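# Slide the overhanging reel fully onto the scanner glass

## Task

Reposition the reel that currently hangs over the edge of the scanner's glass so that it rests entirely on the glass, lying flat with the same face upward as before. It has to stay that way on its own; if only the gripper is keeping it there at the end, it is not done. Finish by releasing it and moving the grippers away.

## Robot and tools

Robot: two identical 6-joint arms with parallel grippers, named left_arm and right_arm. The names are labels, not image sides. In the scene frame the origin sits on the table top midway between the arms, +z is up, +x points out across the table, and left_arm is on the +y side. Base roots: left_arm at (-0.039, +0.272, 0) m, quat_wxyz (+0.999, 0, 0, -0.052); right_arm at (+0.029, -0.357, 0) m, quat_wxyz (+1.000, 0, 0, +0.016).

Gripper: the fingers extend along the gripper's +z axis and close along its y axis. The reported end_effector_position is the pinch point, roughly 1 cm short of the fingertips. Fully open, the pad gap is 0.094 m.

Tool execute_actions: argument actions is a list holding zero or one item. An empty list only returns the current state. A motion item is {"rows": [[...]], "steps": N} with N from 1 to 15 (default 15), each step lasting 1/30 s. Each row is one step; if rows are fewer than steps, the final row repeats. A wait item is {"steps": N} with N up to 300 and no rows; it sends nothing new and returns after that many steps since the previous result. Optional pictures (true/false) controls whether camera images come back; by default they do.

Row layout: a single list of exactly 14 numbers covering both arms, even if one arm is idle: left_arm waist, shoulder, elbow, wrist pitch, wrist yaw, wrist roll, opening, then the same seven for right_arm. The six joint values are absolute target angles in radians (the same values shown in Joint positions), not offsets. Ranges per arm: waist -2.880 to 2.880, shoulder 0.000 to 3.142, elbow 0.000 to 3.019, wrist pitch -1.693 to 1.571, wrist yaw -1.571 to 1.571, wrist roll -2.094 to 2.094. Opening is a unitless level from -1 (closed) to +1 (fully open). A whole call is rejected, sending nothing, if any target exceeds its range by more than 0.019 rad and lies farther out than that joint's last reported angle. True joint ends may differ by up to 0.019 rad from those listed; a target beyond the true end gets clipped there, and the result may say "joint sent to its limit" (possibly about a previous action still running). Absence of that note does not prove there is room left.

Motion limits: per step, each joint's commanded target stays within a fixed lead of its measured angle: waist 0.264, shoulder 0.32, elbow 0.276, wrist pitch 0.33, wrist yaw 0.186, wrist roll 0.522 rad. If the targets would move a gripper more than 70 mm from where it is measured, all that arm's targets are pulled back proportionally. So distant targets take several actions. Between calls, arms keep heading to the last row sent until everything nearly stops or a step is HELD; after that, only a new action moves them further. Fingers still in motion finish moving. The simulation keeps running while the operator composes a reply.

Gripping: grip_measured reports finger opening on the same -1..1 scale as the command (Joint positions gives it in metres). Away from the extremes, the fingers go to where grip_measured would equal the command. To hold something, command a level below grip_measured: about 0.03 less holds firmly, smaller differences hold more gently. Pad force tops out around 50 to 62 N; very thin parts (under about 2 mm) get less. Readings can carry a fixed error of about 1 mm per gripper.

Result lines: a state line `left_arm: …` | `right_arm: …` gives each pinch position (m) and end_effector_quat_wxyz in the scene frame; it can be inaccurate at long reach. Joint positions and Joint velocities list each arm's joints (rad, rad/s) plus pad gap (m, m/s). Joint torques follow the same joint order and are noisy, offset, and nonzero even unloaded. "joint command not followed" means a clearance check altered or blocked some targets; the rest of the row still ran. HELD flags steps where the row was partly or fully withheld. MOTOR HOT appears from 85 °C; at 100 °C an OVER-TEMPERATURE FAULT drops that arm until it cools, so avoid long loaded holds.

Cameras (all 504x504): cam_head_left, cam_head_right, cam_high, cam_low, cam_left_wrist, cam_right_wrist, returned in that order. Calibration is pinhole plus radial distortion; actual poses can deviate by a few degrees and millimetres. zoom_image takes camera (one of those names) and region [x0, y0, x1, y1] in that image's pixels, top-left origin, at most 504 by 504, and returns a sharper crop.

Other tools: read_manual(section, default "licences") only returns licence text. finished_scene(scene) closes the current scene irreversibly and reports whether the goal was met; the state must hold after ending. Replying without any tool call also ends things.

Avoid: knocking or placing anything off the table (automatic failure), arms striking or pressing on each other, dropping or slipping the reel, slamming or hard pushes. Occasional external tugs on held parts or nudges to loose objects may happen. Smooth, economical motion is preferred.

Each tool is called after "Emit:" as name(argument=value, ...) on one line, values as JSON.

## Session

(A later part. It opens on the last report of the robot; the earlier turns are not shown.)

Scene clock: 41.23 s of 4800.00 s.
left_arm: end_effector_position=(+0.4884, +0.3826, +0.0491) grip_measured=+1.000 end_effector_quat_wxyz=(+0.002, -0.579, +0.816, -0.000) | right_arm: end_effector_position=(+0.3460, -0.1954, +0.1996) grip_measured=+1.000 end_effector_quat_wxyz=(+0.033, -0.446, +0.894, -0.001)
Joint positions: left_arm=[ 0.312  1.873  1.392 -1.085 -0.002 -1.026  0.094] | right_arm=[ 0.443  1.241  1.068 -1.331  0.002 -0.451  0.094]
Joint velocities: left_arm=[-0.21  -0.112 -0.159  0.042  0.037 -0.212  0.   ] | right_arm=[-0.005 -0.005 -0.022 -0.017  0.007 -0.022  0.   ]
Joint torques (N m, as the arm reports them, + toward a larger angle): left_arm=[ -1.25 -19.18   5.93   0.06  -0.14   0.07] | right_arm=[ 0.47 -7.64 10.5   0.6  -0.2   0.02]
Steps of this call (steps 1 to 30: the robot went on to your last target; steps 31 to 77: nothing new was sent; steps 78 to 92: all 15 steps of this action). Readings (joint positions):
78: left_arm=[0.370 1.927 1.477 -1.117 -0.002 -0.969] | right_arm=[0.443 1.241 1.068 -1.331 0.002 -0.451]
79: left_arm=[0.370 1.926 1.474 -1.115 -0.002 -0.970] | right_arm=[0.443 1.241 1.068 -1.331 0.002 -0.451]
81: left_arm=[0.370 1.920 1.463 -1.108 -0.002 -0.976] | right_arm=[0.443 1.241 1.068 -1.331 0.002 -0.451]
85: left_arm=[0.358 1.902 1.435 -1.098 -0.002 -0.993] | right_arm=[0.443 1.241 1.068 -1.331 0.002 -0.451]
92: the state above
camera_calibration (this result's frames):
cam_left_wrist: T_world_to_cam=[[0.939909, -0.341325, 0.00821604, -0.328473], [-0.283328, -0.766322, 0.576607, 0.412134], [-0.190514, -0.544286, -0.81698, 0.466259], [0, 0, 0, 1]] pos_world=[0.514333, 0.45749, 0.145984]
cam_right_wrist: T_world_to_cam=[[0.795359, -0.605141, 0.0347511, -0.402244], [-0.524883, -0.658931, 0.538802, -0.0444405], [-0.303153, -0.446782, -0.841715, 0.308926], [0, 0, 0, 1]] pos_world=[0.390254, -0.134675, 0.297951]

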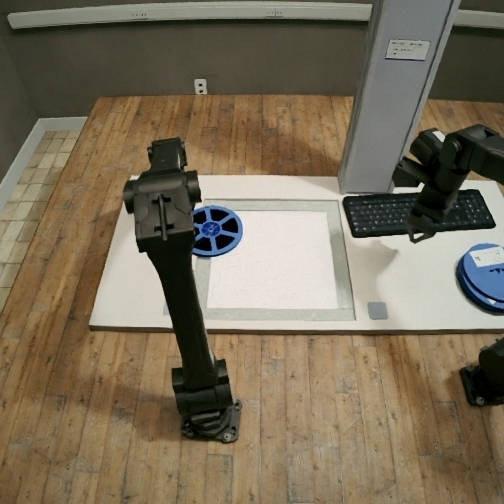

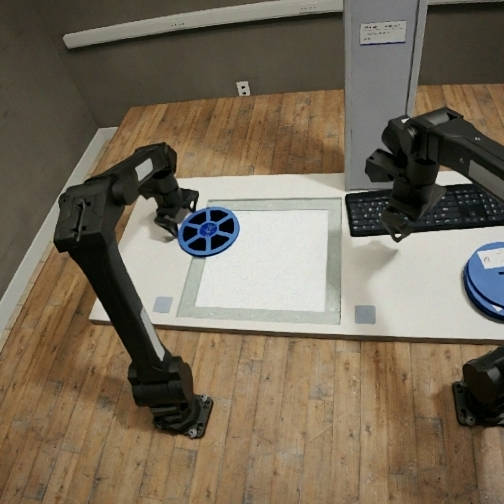

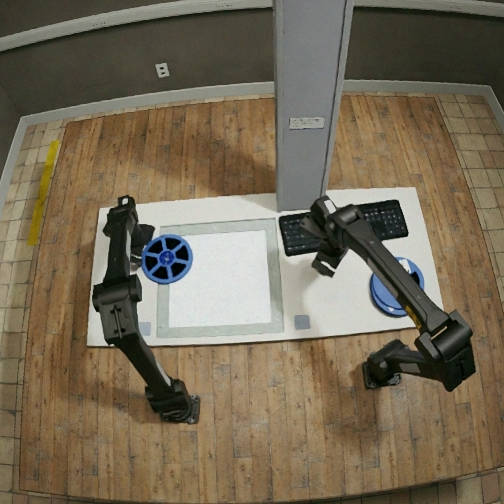

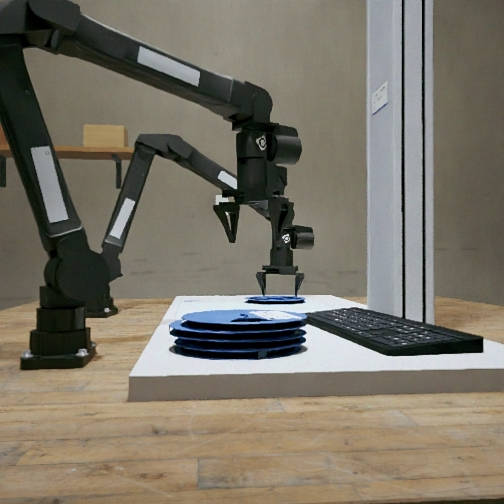

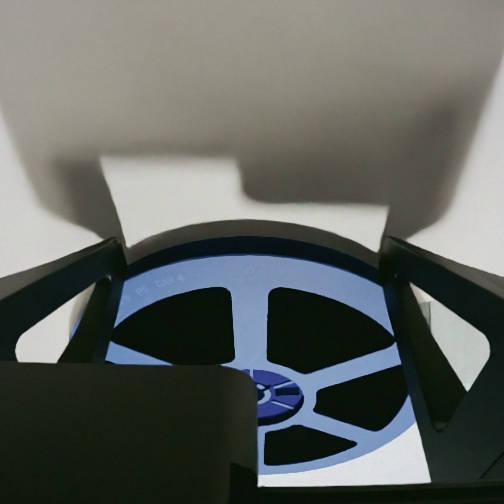

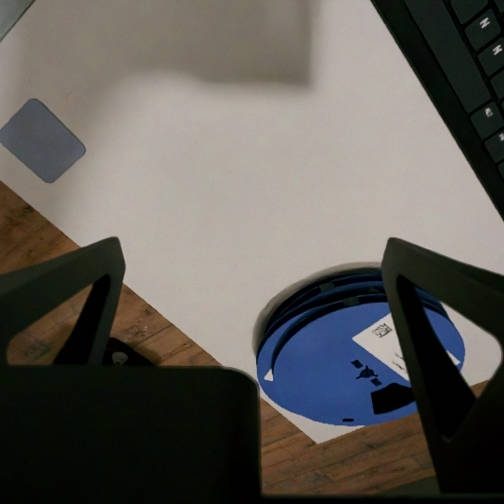

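Emit:
execute_actions(actions=[{"rows": [[0.286,1.848,1.364,-1.071,0,-1.060,1,0.45,1.25,1.08,-1.33,0,-0.45,1],[0.280,1.844,1.358,-1.069,0,-1.066,1,0.45,1.25,1.08,-1.33,0,-0.45,1],[0.275,1.840,1.352,-1.067,0,-1.071,1,0.45,1.25,1.08,-1.33,0,-0.45,1],[0.270,1.836,1.346,-1.065,0,-1.076,1,0.45,1.25,1.08,-1.33,0,-0.45,1],[0.264,1.832,1.340,-1.063,0,-1.082,1,0.45,1.25,1.08,-1.33,0,-0.45,1],[0.259,1.828,1.334,-1.061,0,-1.087,1,0.45,1.25,1.08,-1.33,0,-0.45,1],[0.253,1.825,1.329,-1.059,0,-1.093,1,0.45,1.25,1.08,-1.33,0,-0.45,1],[0.247,1.821,1.324,-1.058,0,-1.099,1,0.45,1.25,1.08,-1.33,0,-0.45,1],[0.241,1.818,1.319,-1.056,0,-1.105,1,0.45,1.25,1.08,-1.33,0,-0.45,1],[0.236,1.815,1.314,-1.055,0,-1.110,1,0.45,1.25,1.08,-1.33,0,-0.45,1],[0.230,1.811,1.309,-1.053,0,-1.116,1,0.45,1.25,1.08,-1.33,0,-0.45,1],[0.224,1.808,1.304,-1.052,0,-1.122,1,0.45,1.25,1.08,-1.33,0,-0.45,1],[0.218,1.805,1.299,-1.050,0,-1.128,1,0.45,1.25,1.08,-1.33,0,-0.45,1],[0.212,1.801,1.294,-1.049,0,-1.134,1,0.45,1.25,1.08,-1.33,0,-0.45,1],[0.206,1.798,1.290,-1.047,0,-1.140,1,0.45,1.25,1.08,-1.33,0,-0.45,1]], "steps": 15}])

Scene clock: 44.43 s of 4800.00 s.
left_arm: end_effector_position=(+0.4726, +0.3355, +0.0492) grip_measured=+1.000 end_effector_quat_wxyz=(+0.003, -0.578, +0.816, -0.000) | right_arm: end_effector_position=(+0.3460, -0.1954, +0.1996) grip_measured=+1.000 end_effector_quat_wxyz=(+0.033, -0.446, +0.894, -0.001)
Joint positions: left_arm=[ 0.229  1.819  1.311 -1.057 -0.002 -1.109  0.094] | right_arm=[ 0.443  1.241  1.068 -1.331  0.002 -0.451  0.094]
Joint velocities: left_arm=[-0.22  -0.093 -0.125  0.042  0.051 -0.168  0.   ] | right_arm=[ 0.005 -0.005 -0.002  0.022  0.022 -0.037  0.   ]
Joint torques (N m, as the arm reports them, + toward a larger angle): left_arm=[ -0.49 -17.92   5.72   0.21  -0.14   0.1 ] | right_arm=[ 0.47 -7.65 10.5   0.6  -0.2   0.02]
Steps of this call (steps 1 to 30: the robot went on to your last target; steps 31 to 81: nothing new was sent; steps 82 to 96: all 15 steps of this action). Readings (joint positions):
82: left_arm=[0.293 1.865 1.381 -1.082 -0.002 -1.045] | right_arm=[0.443 1.241 1.068 -1.331 0.002 -0.451]
83: left_arm=[0.293 1.864 1.379 -1.081 -0.002 -1.046] | right_arm=[0.443 1.241 1.068 -1.331 0.002 -0.451]
85: left_arm=[0.292 1.859 1.371 -1.075 -0.002 -1.052] | right_arm=[0.443 1.241 1.068 -1.331 0.002 -0.451]
89: left_arm=[0.280 1.843 1.347 -1.066 -0.002 -1.072] | right_arm=[0.443 1.241 1.068 -1.331 0.002 -0.451]
96: the state above
camera_calibration (this result's frames):
cam_left_wrist: T_world_to_cam=[[0.93964, -0.342041, 0.00920992, -0.32938], [-0.284469, -0.765958, 0.576529, 0.371891], [-0.190142, -0.54435, -0.817025, 0.437571], [0, 0, 0, 1]] pos_world=[0.498491, 0.410383, 0.146134]
cam_right_wrist: T_world_to_cam=[[0.795359, -0.605141, 0.0347511, -0.402244], [-0.524883, -0.658931, 0.538802, -0.0444405], [-0.303153, -0.446782, -0.841715, 0.308926], [0, 0, 0, 1]] pos_world=[0.390254, -0.134675, 0.297951]

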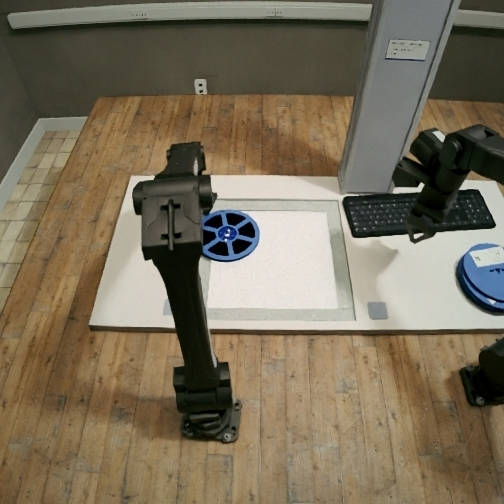

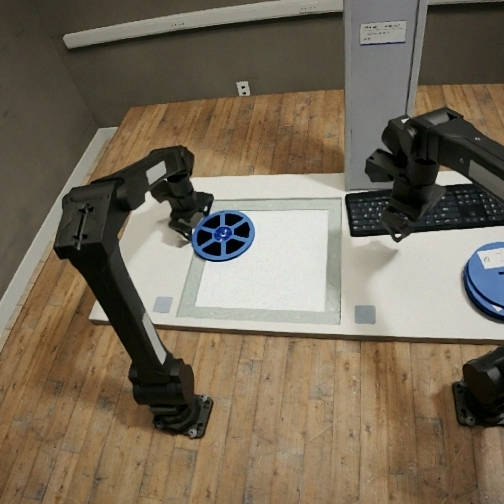

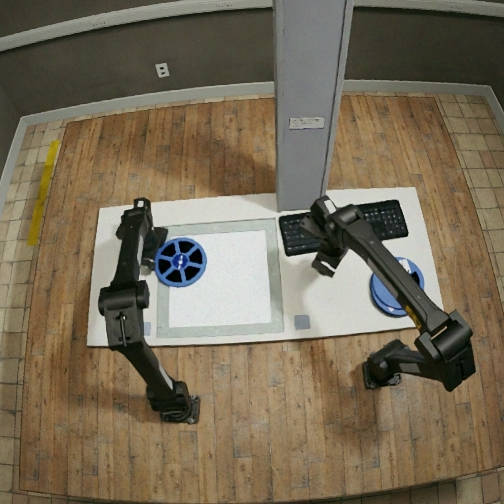

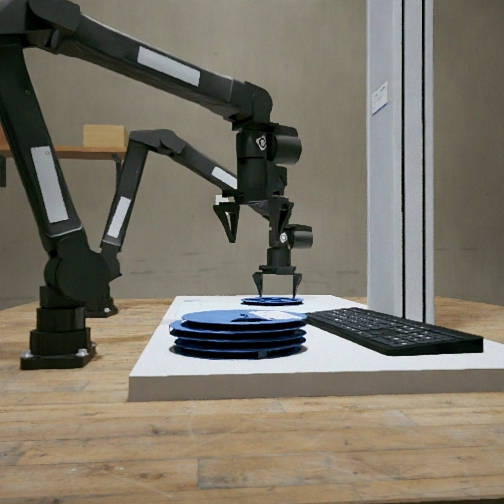

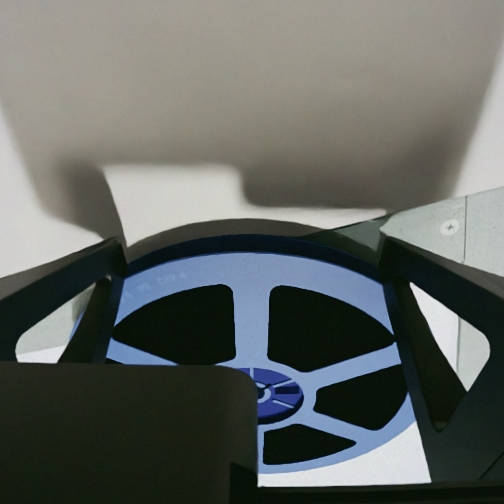

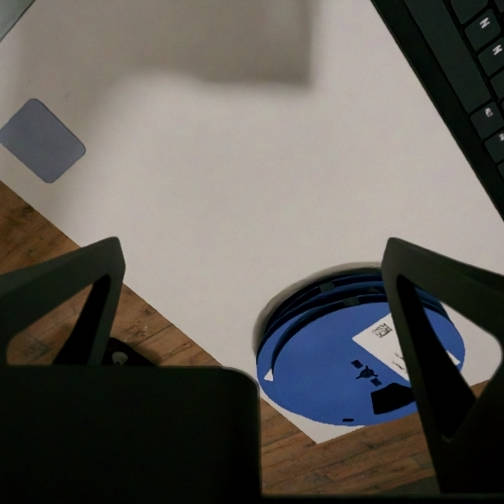

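Emit:
execute_actions(actions=[{"rows": [[0.200,1.795,1.285,-1.046,0,-1.146,1,0.45,1.25,1.08,-1.33,0,-0.45,1],[0.194,1.791,1.280,-1.044,0,-1.152,1,0.45,1.25,1.08,-1.33,0,-0.45,1],[0.189,1.788,1.275,-1.043,0,-1.157,1,0.45,1.25,1.08,-1.33,0,-0.45,1],[0.183,1.785,1.270,-1.041,0,-1.163,1,0.45,1.25,1.08,-1.33,0,-0.45,1],[0.177,1.781,1.265,-1.040,0,-1.169,1,0.45,1.25,1.08,-1.33,0,-0.45,1],[0.171,1.778,1.260,-1.038,0,-1.175,1,0.45,1.25,1.08,-1.33,0,-0.45,1],[0.165,1.775,1.256,-1.037,0,-1.181,1,0.45,1.25,1.08,-1.33,0,-0.45,1],[0.158,1.772,1.252,-1.036,0,-1.188,1,0.45,1.25,1.08,-1.33,0,-0.45,1],[0.152,1.769,1.248,-1.034,0,-1.194,1,0.45,1.25,1.08,-1.33,0,-0.45,1],[0.146,1.766,1.244,-1.033,0,-1.200,1,0.45,1.25,1.08,-1.33,0,-0.45,1],[0.139,1.764,1.239,-1.032,0,-1.207,1,0.45,1.25,1.08,-1.33,0,-0.45,1],[0.133,1.761,1.235,-1.031,0,-1.213,1,0.45,1.25,1.08,-1.33,0,-0.45,1],[0.127,1.758,1.231,-1.029,0,-1.219,1,0.45,1.25,1.08,-1.33,0,-0.45,1],[0.120,1.755,1.227,-1.028,0,-1.226,1,0.45,1.25,1.08,-1.33,0,-0.45,1],[0.114,1.752,1.223,-1.027,0,-1.232,1,0.45,1.25,1.08,-1.33,0,-0.45,1]], "steps": 15}])

Scene clock: 48.20 s of 4800.00 s.
left_arm: end_effector_position=(+0.4560, +0.2876, +0.0500) grip_measured=+1.000 end_effector_quat_wxyz=(+0.004, -0.578, +0.816, -0.001) | right_arm: end_effector_position=(+0.3460, -0.1954, +0.1996) grip_measured=+1.000 end_effector_quat_wxyz=(+0.033, -0.446, +0.894, -0.001)
Joint positions: left_arm=[ 0.137  1.771  1.243 -1.036 -0.003 -1.199  0.094] | right_arm=[ 0.443  1.241  1.068 -1.331  0.002 -0.451  0.094]
Joint velocities: left_arm=[-0.22  -0.083 -0.115  0.042 -0.051 -0.139  0.   ] | right_arm=[-0.024  0.005  0.017 -0.007 -0.066 -0.037  0.   ]
Joint torques (N m, as the arm reports them, + toward a larger angle): left_arm=[ -0.42 -17.43   5.59   0.25  -0.13   0.05] | right_arm=[ 0.46 -7.65 10.5   0.6  -0.2   0.02]
Steps of this call (steps 1 to 30: the robot went on to your last target; steps 31 to 90: nothing new was sent; then 0.27 s passed at rest; steps 91 to 105: all 15 steps of this action). Readings (joint positions):
91: left_arm=[0.209 1.812 1.302 -1.056 -0.002 -1.129] | right_arm=[0.443 1.241 1.068 -1.331 0.002 -0.451]
92: left_arm=[0.209 1.811 1.300 -1.055 -0.002 -1.131] | right_arm=[0.443 1.241 1.068 -1.331 0.002 -0.451]
94: left_arm=[0.208 1.806 1.293 -1.050 -0.003 -1.138] | right_arm=[0.443 1.241 1.068 -1.331 0.002 -0.451]
98: left_arm=[0.193 1.792 1.273 -1.044 -0.003 -1.159] | right_arm=[0.443 1.241 1.068 -1.331 0.002 -0.451]
105: the state above
camera_calibration (this result's frames):
cam_left_wrist: T_world_to_cam=[[0.939102, -0.343476, 0.0105473, -0.329587], [-0.286605, -0.765938, 0.575496, 0.331049], [-0.189591, -0.543472, -0.817737, 0.408505], [0, 0, 0, 1]] pos_world=[0.481845, 0.362369, 0.147008]
cam_right_wrist: T_world_to_cam=[[0.795359, -0.605141, 0.0347511, -0.402244], [-0.524883, -0.658931, 0.538802, -0.0444405], [-0.303153, -0.446782, -0.841715, 0.308926], [0, 0, 0, 1]] pos_world=[0.390254, -0.134675, 0.297951]

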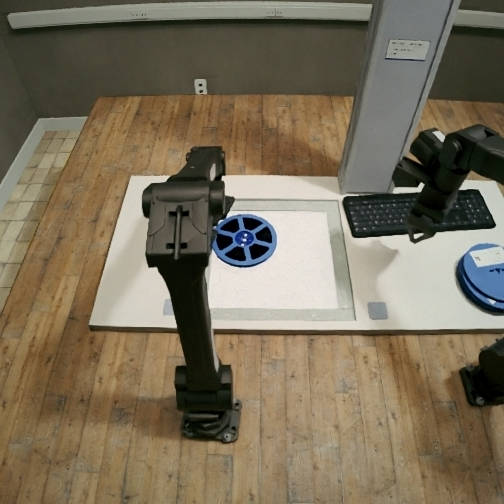

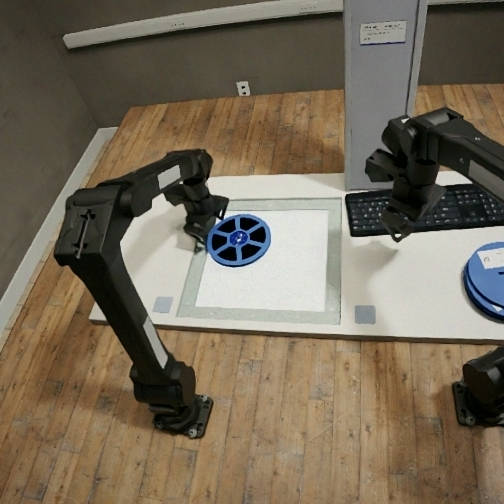

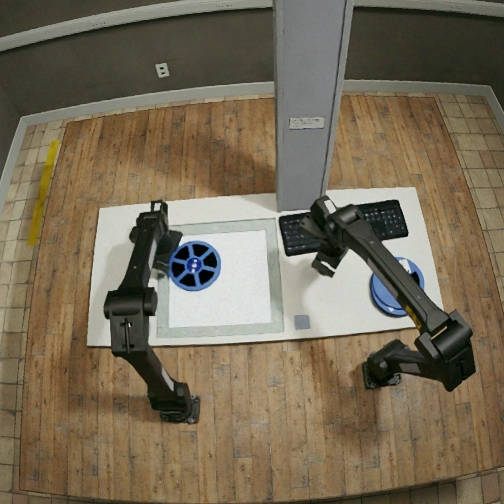

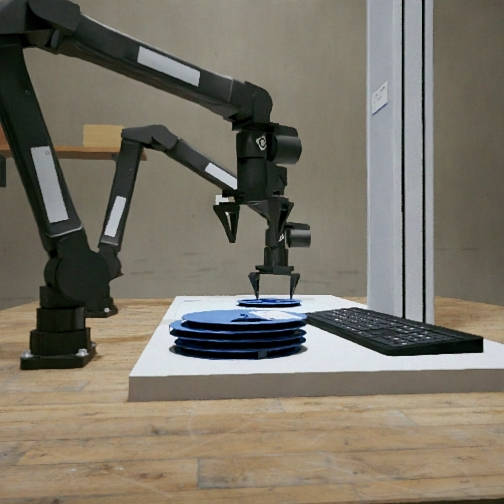

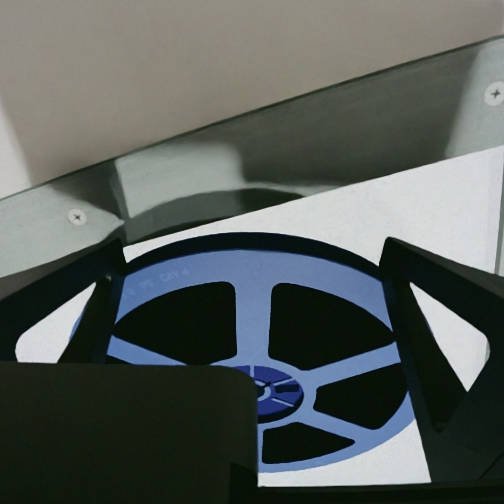

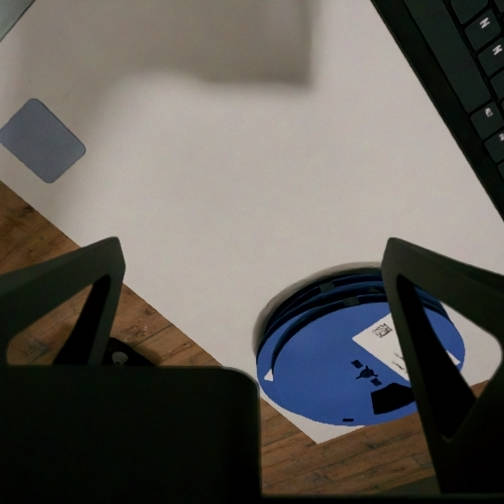

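Emit:
execute_actions(actions=[{"rows": [[0.108,1.749,1.218,-1.026,0,-1.238,1,0.45,1.25,1.08,-1.33,0,-0.45,1],[0.101,1.746,1.214,-1.024,0,-1.245,1,0.45,1.25,1.08,-1.33,0,-0.45,1],[0.095,1.743,1.209,-1.023,0,-1.251,1,0.45,1.25,1.08,-1.33,0,-0.45,1],[0.088,1.741,1.205,-1.022,0,-1.258,1,0.45,1.25,1.08,-1.33,0,-0.45,1],[0.082,1.738,1.201,-1.020,0,-1.264,1,0.45,1.25,1.08,-1.33,0,-0.45,1],[0.075,1.735,1.197,-1.019,0,-1.271,1,0.45,1.25,1.08,-1.33,0,-0.45,1],[0.069,1.732,1.193,-1.018,0,-1.277,1,0.45,1.25,1.08,-1.33,0,-0.45,1],[0.062,1.730,1.190,-1.017,0,-1.284,1,0.45,1.25,1.08,-1.33,0,-0.45,1],[0.055,1.728,1.187,-1.016,0,-1.291,1,0.45,1.25,1.08,-1.33,0,-0.45,1],[0.048,1.726,1.184,-1.015,0,-1.298,1,0.45,1.25,1.08,-1.33,0,-0.45,1],[0.041,1.724,1.181,-1.014,0,-1.305,1,0.45,1.25,1.08,-1.33,0,-0.45,1],[0.034,1.721,1.178,-1.013,0,-1.312,1,0.45,1.25,1.08,-1.33,0,-0.45,1],[0.027,1.719,1.175,-1.012,0,-1.319,1,0.45,1.25,1.08,-1.33,0,-0.45,1],[0.020,1.717,1.172,-1.011,0,-1.326,1,0.45,1.25,1.08,-1.33,0,-0.45,1],[0.014,1.715,1.169,-1.011,0,-1.332,1,0.45,1.25,1.08,-1.33,0,-0.45,1]], "steps": 15}], pictures=false)

Emit:
execute_actions(actions=[{"steps": 8}])

Scene clock: 52.97 s of 4800.00 s.
left_arm: end_effector_position=(+0.4377, +0.2398, +0.0496) grip_measured=+1.000 end_effector_quat_wxyz=(+0.004, -0.577, +0.817, -0.001) | right_arm: end_effector_position=(+0.3460, -0.1954, +0.1996) grip_measured=+1.000 end_effector_quat_wxyz=(+0.033, -0.446, +0.894, -0.001)
Joint positions: left_arm=[ 0.038  1.732  1.187 -1.019 -0.004 -1.297  0.094] | right_arm=[ 0.443  1.241  1.068 -1.331  0.002 -0.451  0.094]
Joint velocities: left_arm=[-0.23  -0.063 -0.11   0.012 -0.051 -0.212  0.   ] | right_arm=[-0.005 -0.024  0.002  0.002  0.022 -0.037  0.   ]
Joint torques (N m, as the arm reports them, + toward a larger angle): left_arm=[ -0.35 -16.79   5.76   0.26  -0.08   0.14] | right_arm=[ 0.47 -7.68 10.51  0.61 -0.2   0.02]
Steps of this call (steps 1 to 30: the robot went on to your last target; steps 31 to 90: nothing new was sent; then 1.27 s passed at rest; steps 91 to 105: all 15 steps of this action). Readings (joint positions):
91: left_arm=[0.117 1.765 1.234 -1.035 -0.003 -1.221] | right_arm=[0.443 1.241 1.068 -1.331 0.002 -0.451]
92: left_arm=[0.117 1.764 1.233 -1.034 -0.003 -1.223] | right_arm=[0.443 1.241 1.068 -1.331 0.002 -0.451]
94: left_arm=[0.115 1.760 1.227 -1.030 -0.004 -1.230] | right_arm=[0.443 1.241 1.068 -1.331 0.002 -0.451]
98: left_arm=[0.098 1.748 1.210 -1.025 -0.004 -1.253] | right_arm=[0.443 1.241 1.068 -1.331 0.002 -0.451]
105: the state above

Scene clock: 53.23 s of 4800.00 s.
left_arm: end_effector_position=(+0.4349, +0.2302, +0.0498) grip_measured=+1.000 end_effector_quat_wxyz=(+0.003, -0.577, +0.817, -0.000) | right_arm: end_effector_position=(+0.3460, -0.1954, +0.1996) grip_measured=+1.000 end_effector_quat_wxyz=(+0.033, -0.446, +0.894, -0.001)
Joint positions: left_arm=[ 0.017  1.727  1.181 -1.019 -0.004 -1.318  0.094] | right_arm=[ 0.443  1.241  1.068 -1.331  0.002 -0.451  0.094]
Joint velocities: left_arm=[-0.015 -0.024 -0.007 -0.007  0.051 -0.095  0.   ] | right_arm=[-0.024 -0.005 -0.007  0.002 -0.037 -0.037  0.   ]
Joint torques (N m, as the arm reports them, + toward a larger angle): left_arm=[ -0.96 -16.57   5.76   0.18  -0.13  -0.01] | right_arm=[ 0.49 -7.65 10.5   0.6  -0.2   0.02]
Steps of this call (steps 1 to 8: the robot went on to your last target). Readings (joint positions):
1: left_arm=[0.030 1.730 1.185 -1.019 -0.004 -1.303] | right_arm=[0.443 1.241 1.068 -1.331 0.002 -0.451]
2: left_arm=[0.024 1.729 1.183 -1.019 -0.004 -1.307] | right_arm=[0.443 1.241 1.068 -1.331 0.002 -0.451]
4: left_arm=[0.018 1.728 1.181 -1.019 -0.004 -1.313] | right_arm=[0.443 1.241 1.068 -1.331 0.002 -0.451]
8: the state above
camera_calibration (this result's frames):
cam_left_wrist: T_world_to_cam=[[0.938717, -0.34455, 0.0098326, -0.329071], [-0.287049, -0.765629, 0.575687, 0.281227], [-0.190825, -0.54323, -0.817611, 0.373617], [0, 0, 0, 1]] pos_world=[0.460926, 0.304894, 0.146811]
cam_right_wrist: T_world_to_cam=[[0.795359, -0.605141, 0.0347511, -0.402244], [-0.524883, -0.658931, 0.538802, -0.0444405], [-0.303153, -0.446782, -0.841715, 0.308926], [0, 0, 0, 1]] pos_world=[0.390254, -0.134675, 0.297951]

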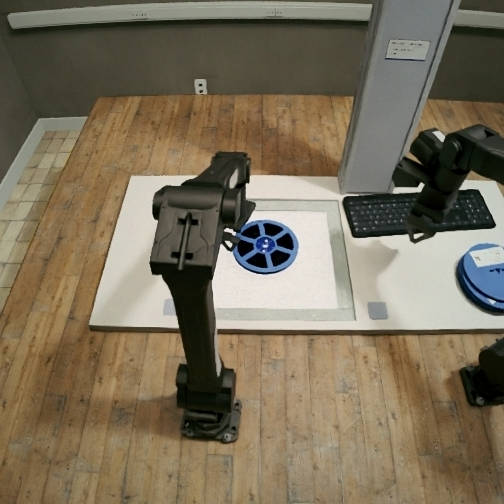

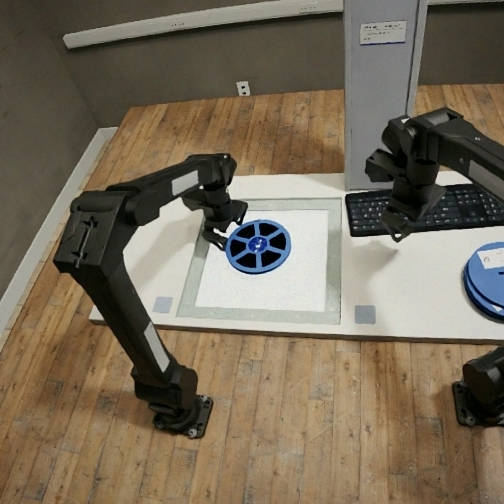

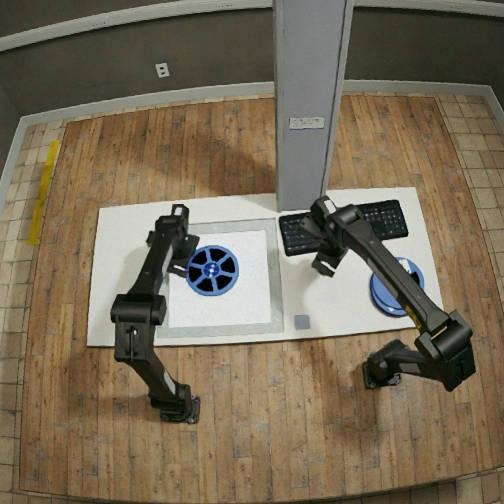

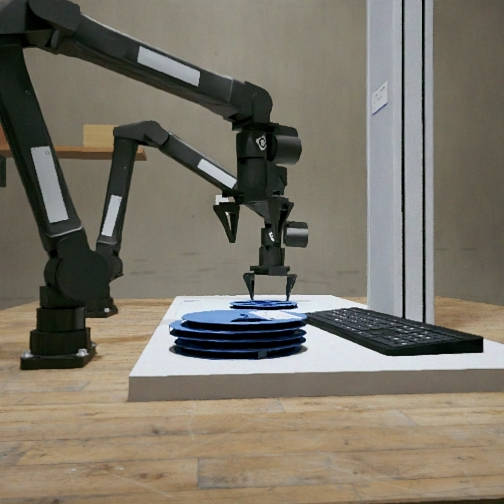

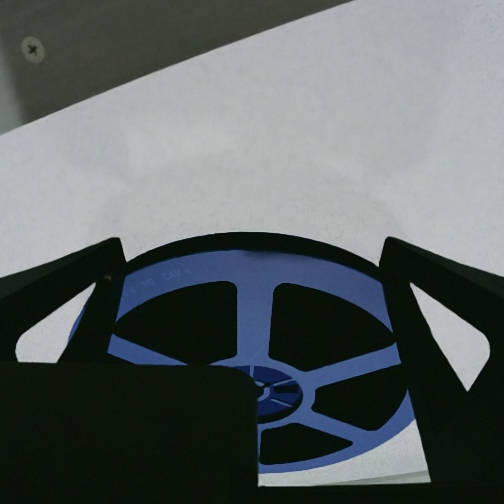

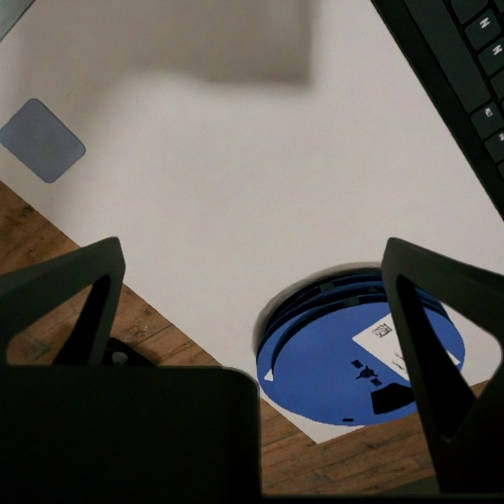

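Emit:
execute_actions(actions=[{"rows": [[0.025,1.705,1.181,-1.02,0,-1.32,1,0.45,1.25,1.08,-1.33,0,-0.45,1],[0.035,1.69,1.181,-1.03,0,-1.32,1,0.45,1.25,1.08,-1.33,0,-0.45,1],[0.045,1.67,1.181,-1.05,0,-1.32,1,0.45,1.25,1.08,-1.33,0,-0.45,1],[0.06,1.65,1.181,-1.07,0,-1.32,1,0.45,1.25,1.08,-1.33,0,-0.45,1],[0.08,1.62,1.181,-1.09,0,-1.32,1,0.45,1.25,1.08,-1.33,0,-0.45,1],[0.10,1.59,1.175,-1.11,0,-1.32,1,0.45,1.25,1.08,-1.33,0,-0.45,1],[0.13,1.56,1.17,-1.13,0,-1.32,1,0.45,1.25,1.08,-1.33,0,-0.45,1],[0.16,1.53,1.16,-1.15,0,-1.32,1,0.45,1.25,1.08,-1.33,0,-0.45,1],[0.20,1.50,1.15,-1.17,0,-1.32,1,0.45,1.25,1.08,-1.33,0,-0.45,1],[0.24,1.47,1.14,-1.19,0,-1.32,1,0.45,1.25,1.08,-1.33,0,-0.45,1],[0.28,1.44,1.13,-1.21,0,-1.32,1,0.45,1.25,1.08,-1.33,0,-0.45,1],[0.32,1.41,1.12,-1.23,0,-1.32,1,0.45,1.25,1.08,-1.33,0,-0.45,1],[0.36,1.39,1.11,-1.25,0,-1.32,1,0.45,1.25,1.08,-1.33,0,-0.45,1],[0.40,1.37,1.105,-1.26,0,-1.32,1,0.45,1.25,1.08,-1.33,0,-0.45,1],[0.43,1.35,1.10,-1.27,0,-1.32,1,0.45,1.25,1.08,-1.33,0,-0.45,1]], "steps": 15}], pictures=false)

Emit:
execute_actions(actions=[{"steps": 10}])

Scene clock: 56.40 s of 4800.00 s.
left_arm: end_effector_position=(+0.3604, +0.3729, +0.1736) grip_measured=+1.000 end_effector_quat_wxyz=(-0.037, +0.706, -0.707, +0.023) | right_arm: end_effector_position=(+0.3460, -0.1954, +0.1996) grip_measured=+1.000 end_effector_quat_wxyz=(+0.033, -0.446, +0.894, -0.001)
Joint positions: left_arm=[ 0.354  1.392  1.136 -1.227  0.001 -1.319  0.094] | right_arm=[ 0.443  1.241  1.068 -1.331  0.002 -0.451  0.094]
Joint velocities: left_arm=[ 1.46  -0.943 -0.208 -0.505  0.007  0.037  0.   ] | right_arm=[-0.005 -0.005  0.002 -0.002  0.007 -0.022  0.   ]
Joint torques (N m, as the arm reports them, + toward a larger angle): left_arm=[ -0.91 -10.72   5.79  -0.42  -0.22   0.18] | right_arm=[ 0.48 -7.67 10.5   0.61 -0.2   0.02]
Steps of this call (steps 1 to 30: the robot went on to your last target; steps 31 to 80: nothing new was sent; steps 81 to 95: all 15 steps of this action). Readings (joint positions):
81: left_arm=[0.017 1.727 1.181 -1.019 -0.004 -1.319] | right_arm=[0.443 1.241 1.068 -1.331 0.002 -0.451]
82: left_arm=[0.018 1.725 1.181 -1.019 -0.003 -1.319] | right_arm=[0.443 1.241 1.068 -1.331 0.002 -0.451]
84: left_arm=[0.024 1.714 1.181 -1.034 -0.001 -1.319] | right_arm=[0.443 1.241 1.068 -1.331 0.002 -0.451]
88: left_arm=[0.078 1.635 1.175 -1.101 0.001 -1.319] | right_arm=[0.443 1.241 1.068 -1.331 0.002 -0.451]
95: the state above

Scene clock: 56.73 s of 4800.00 s.
left_arm: end_effector_position=(+0.3327, +0.3993, +0.1855) grip_measured=+1.000 end_effector_quat_wxyz=(-0.038, +0.734, -0.678, +0.020) | right_arm: end_effector_position=(+0.3460, -0.1954, +0.1996) grip_measured=+1.000 end_effector_quat_wxyz=(+0.033, -0.446, +0.894, -0.001)
Joint positions: left_arm=[ 0.436  1.335  1.113 -1.263 -0.002 -1.319  0.094] | right_arm=[ 0.443  1.241  1.068 -1.331  0.002 -0.451  0.094]
Joint velocities: left_arm=[-0.132  0.142 -0.066 -0.002  0.037  0.051  0.   ] | right_arm=[ 0.005 -0.005 -0.012 -0.007  0.022 -0.037  0.   ]
Joint torques (N m, as the arm reports them, + toward a larger angle): left_arm=[ -0.19 -10.48   6.93  -0.24  -0.19   0.14] | right_arm=[ 0.46 -7.66 10.49  0.6  -0.21  0.02]
Steps of this call (steps 1 to 10: the robot went on to your last target). Readings (joint positions):
1: left_arm=[0.401 1.363 1.129 -1.241 -0.001 -1.319] | right_arm=[0.443 1.241 1.068 -1.331 0.002 -0.451]
2: left_arm=[0.438 1.341 1.125 -1.251 -0.004 -1.319] | right_arm=[0.443 1.241 1.068 -1.331 0.002 -0.451]
4: left_arm=[0.471 1.318 1.122 -1.261 -0.005 -1.319] | right_arm=[0.443 1.241 1.068 -1.331 0.002 -0.451]
8: left_arm=[0.449 1.326 1.118 -1.263 -0.003 -1.319] | right_arm=[0.443 1.241 1.068 -1.331 0.002 -0.451]
10: the state above
camera_calibration (this result's frames):
cam_left_wrist: T_world_to_cam=[[0.993883, 0.0672824, 0.0875737, -0.373399], [0.0070216, -0.829877, 0.557902, 0.234372], [0.110212, -0.553874, -0.825274, 0.462505], [0, 0, 0, 1]] pos_world=[0.318495, 0.475793, 0.283637]
cam_right_wrist: T_world_to_cam=[[0.795359, -0.605141, 0.0347511, -0.402244], [-0.524883, -0.658931, 0.538802, -0.0444405], [-0.303153, -0.446782, -0.841715, 0.308926], [0, 0, 0, 1]] pos_world=[0.390254, -0.134675, 0.297951]

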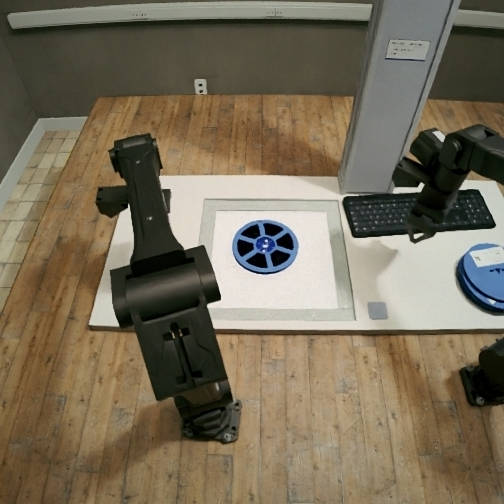

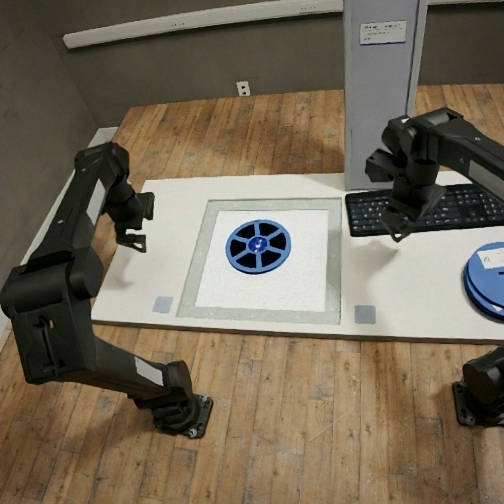

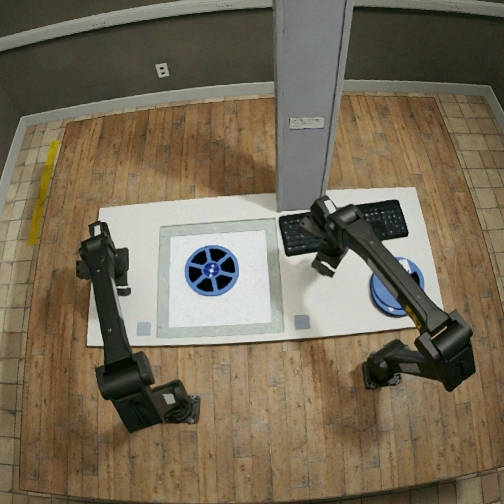

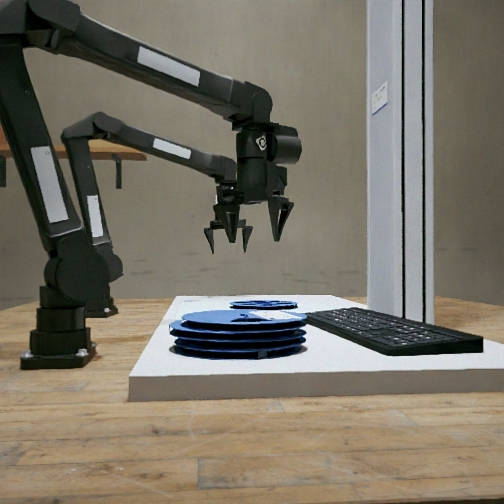

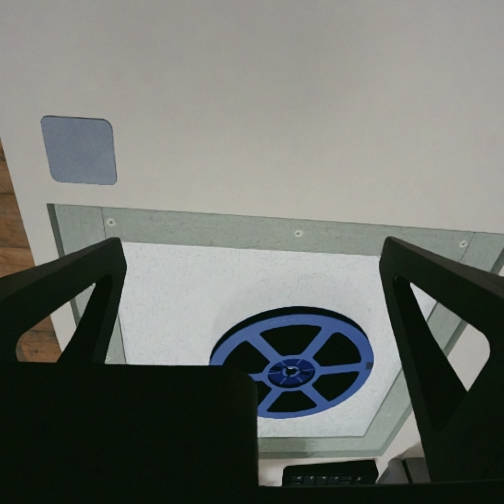

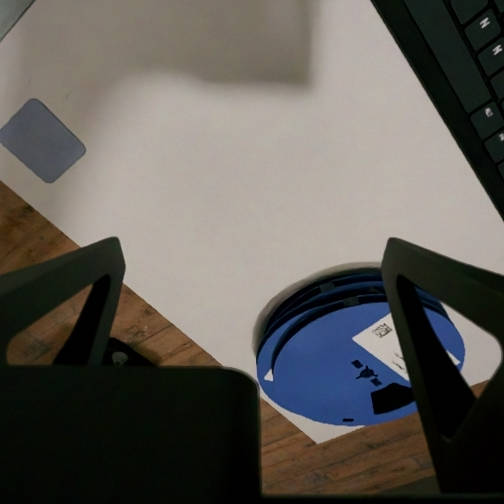

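The reel is fully on the glass and both arms are clear.

Emit:
finished_scene(scene=2)

The scene is finished: the task was done.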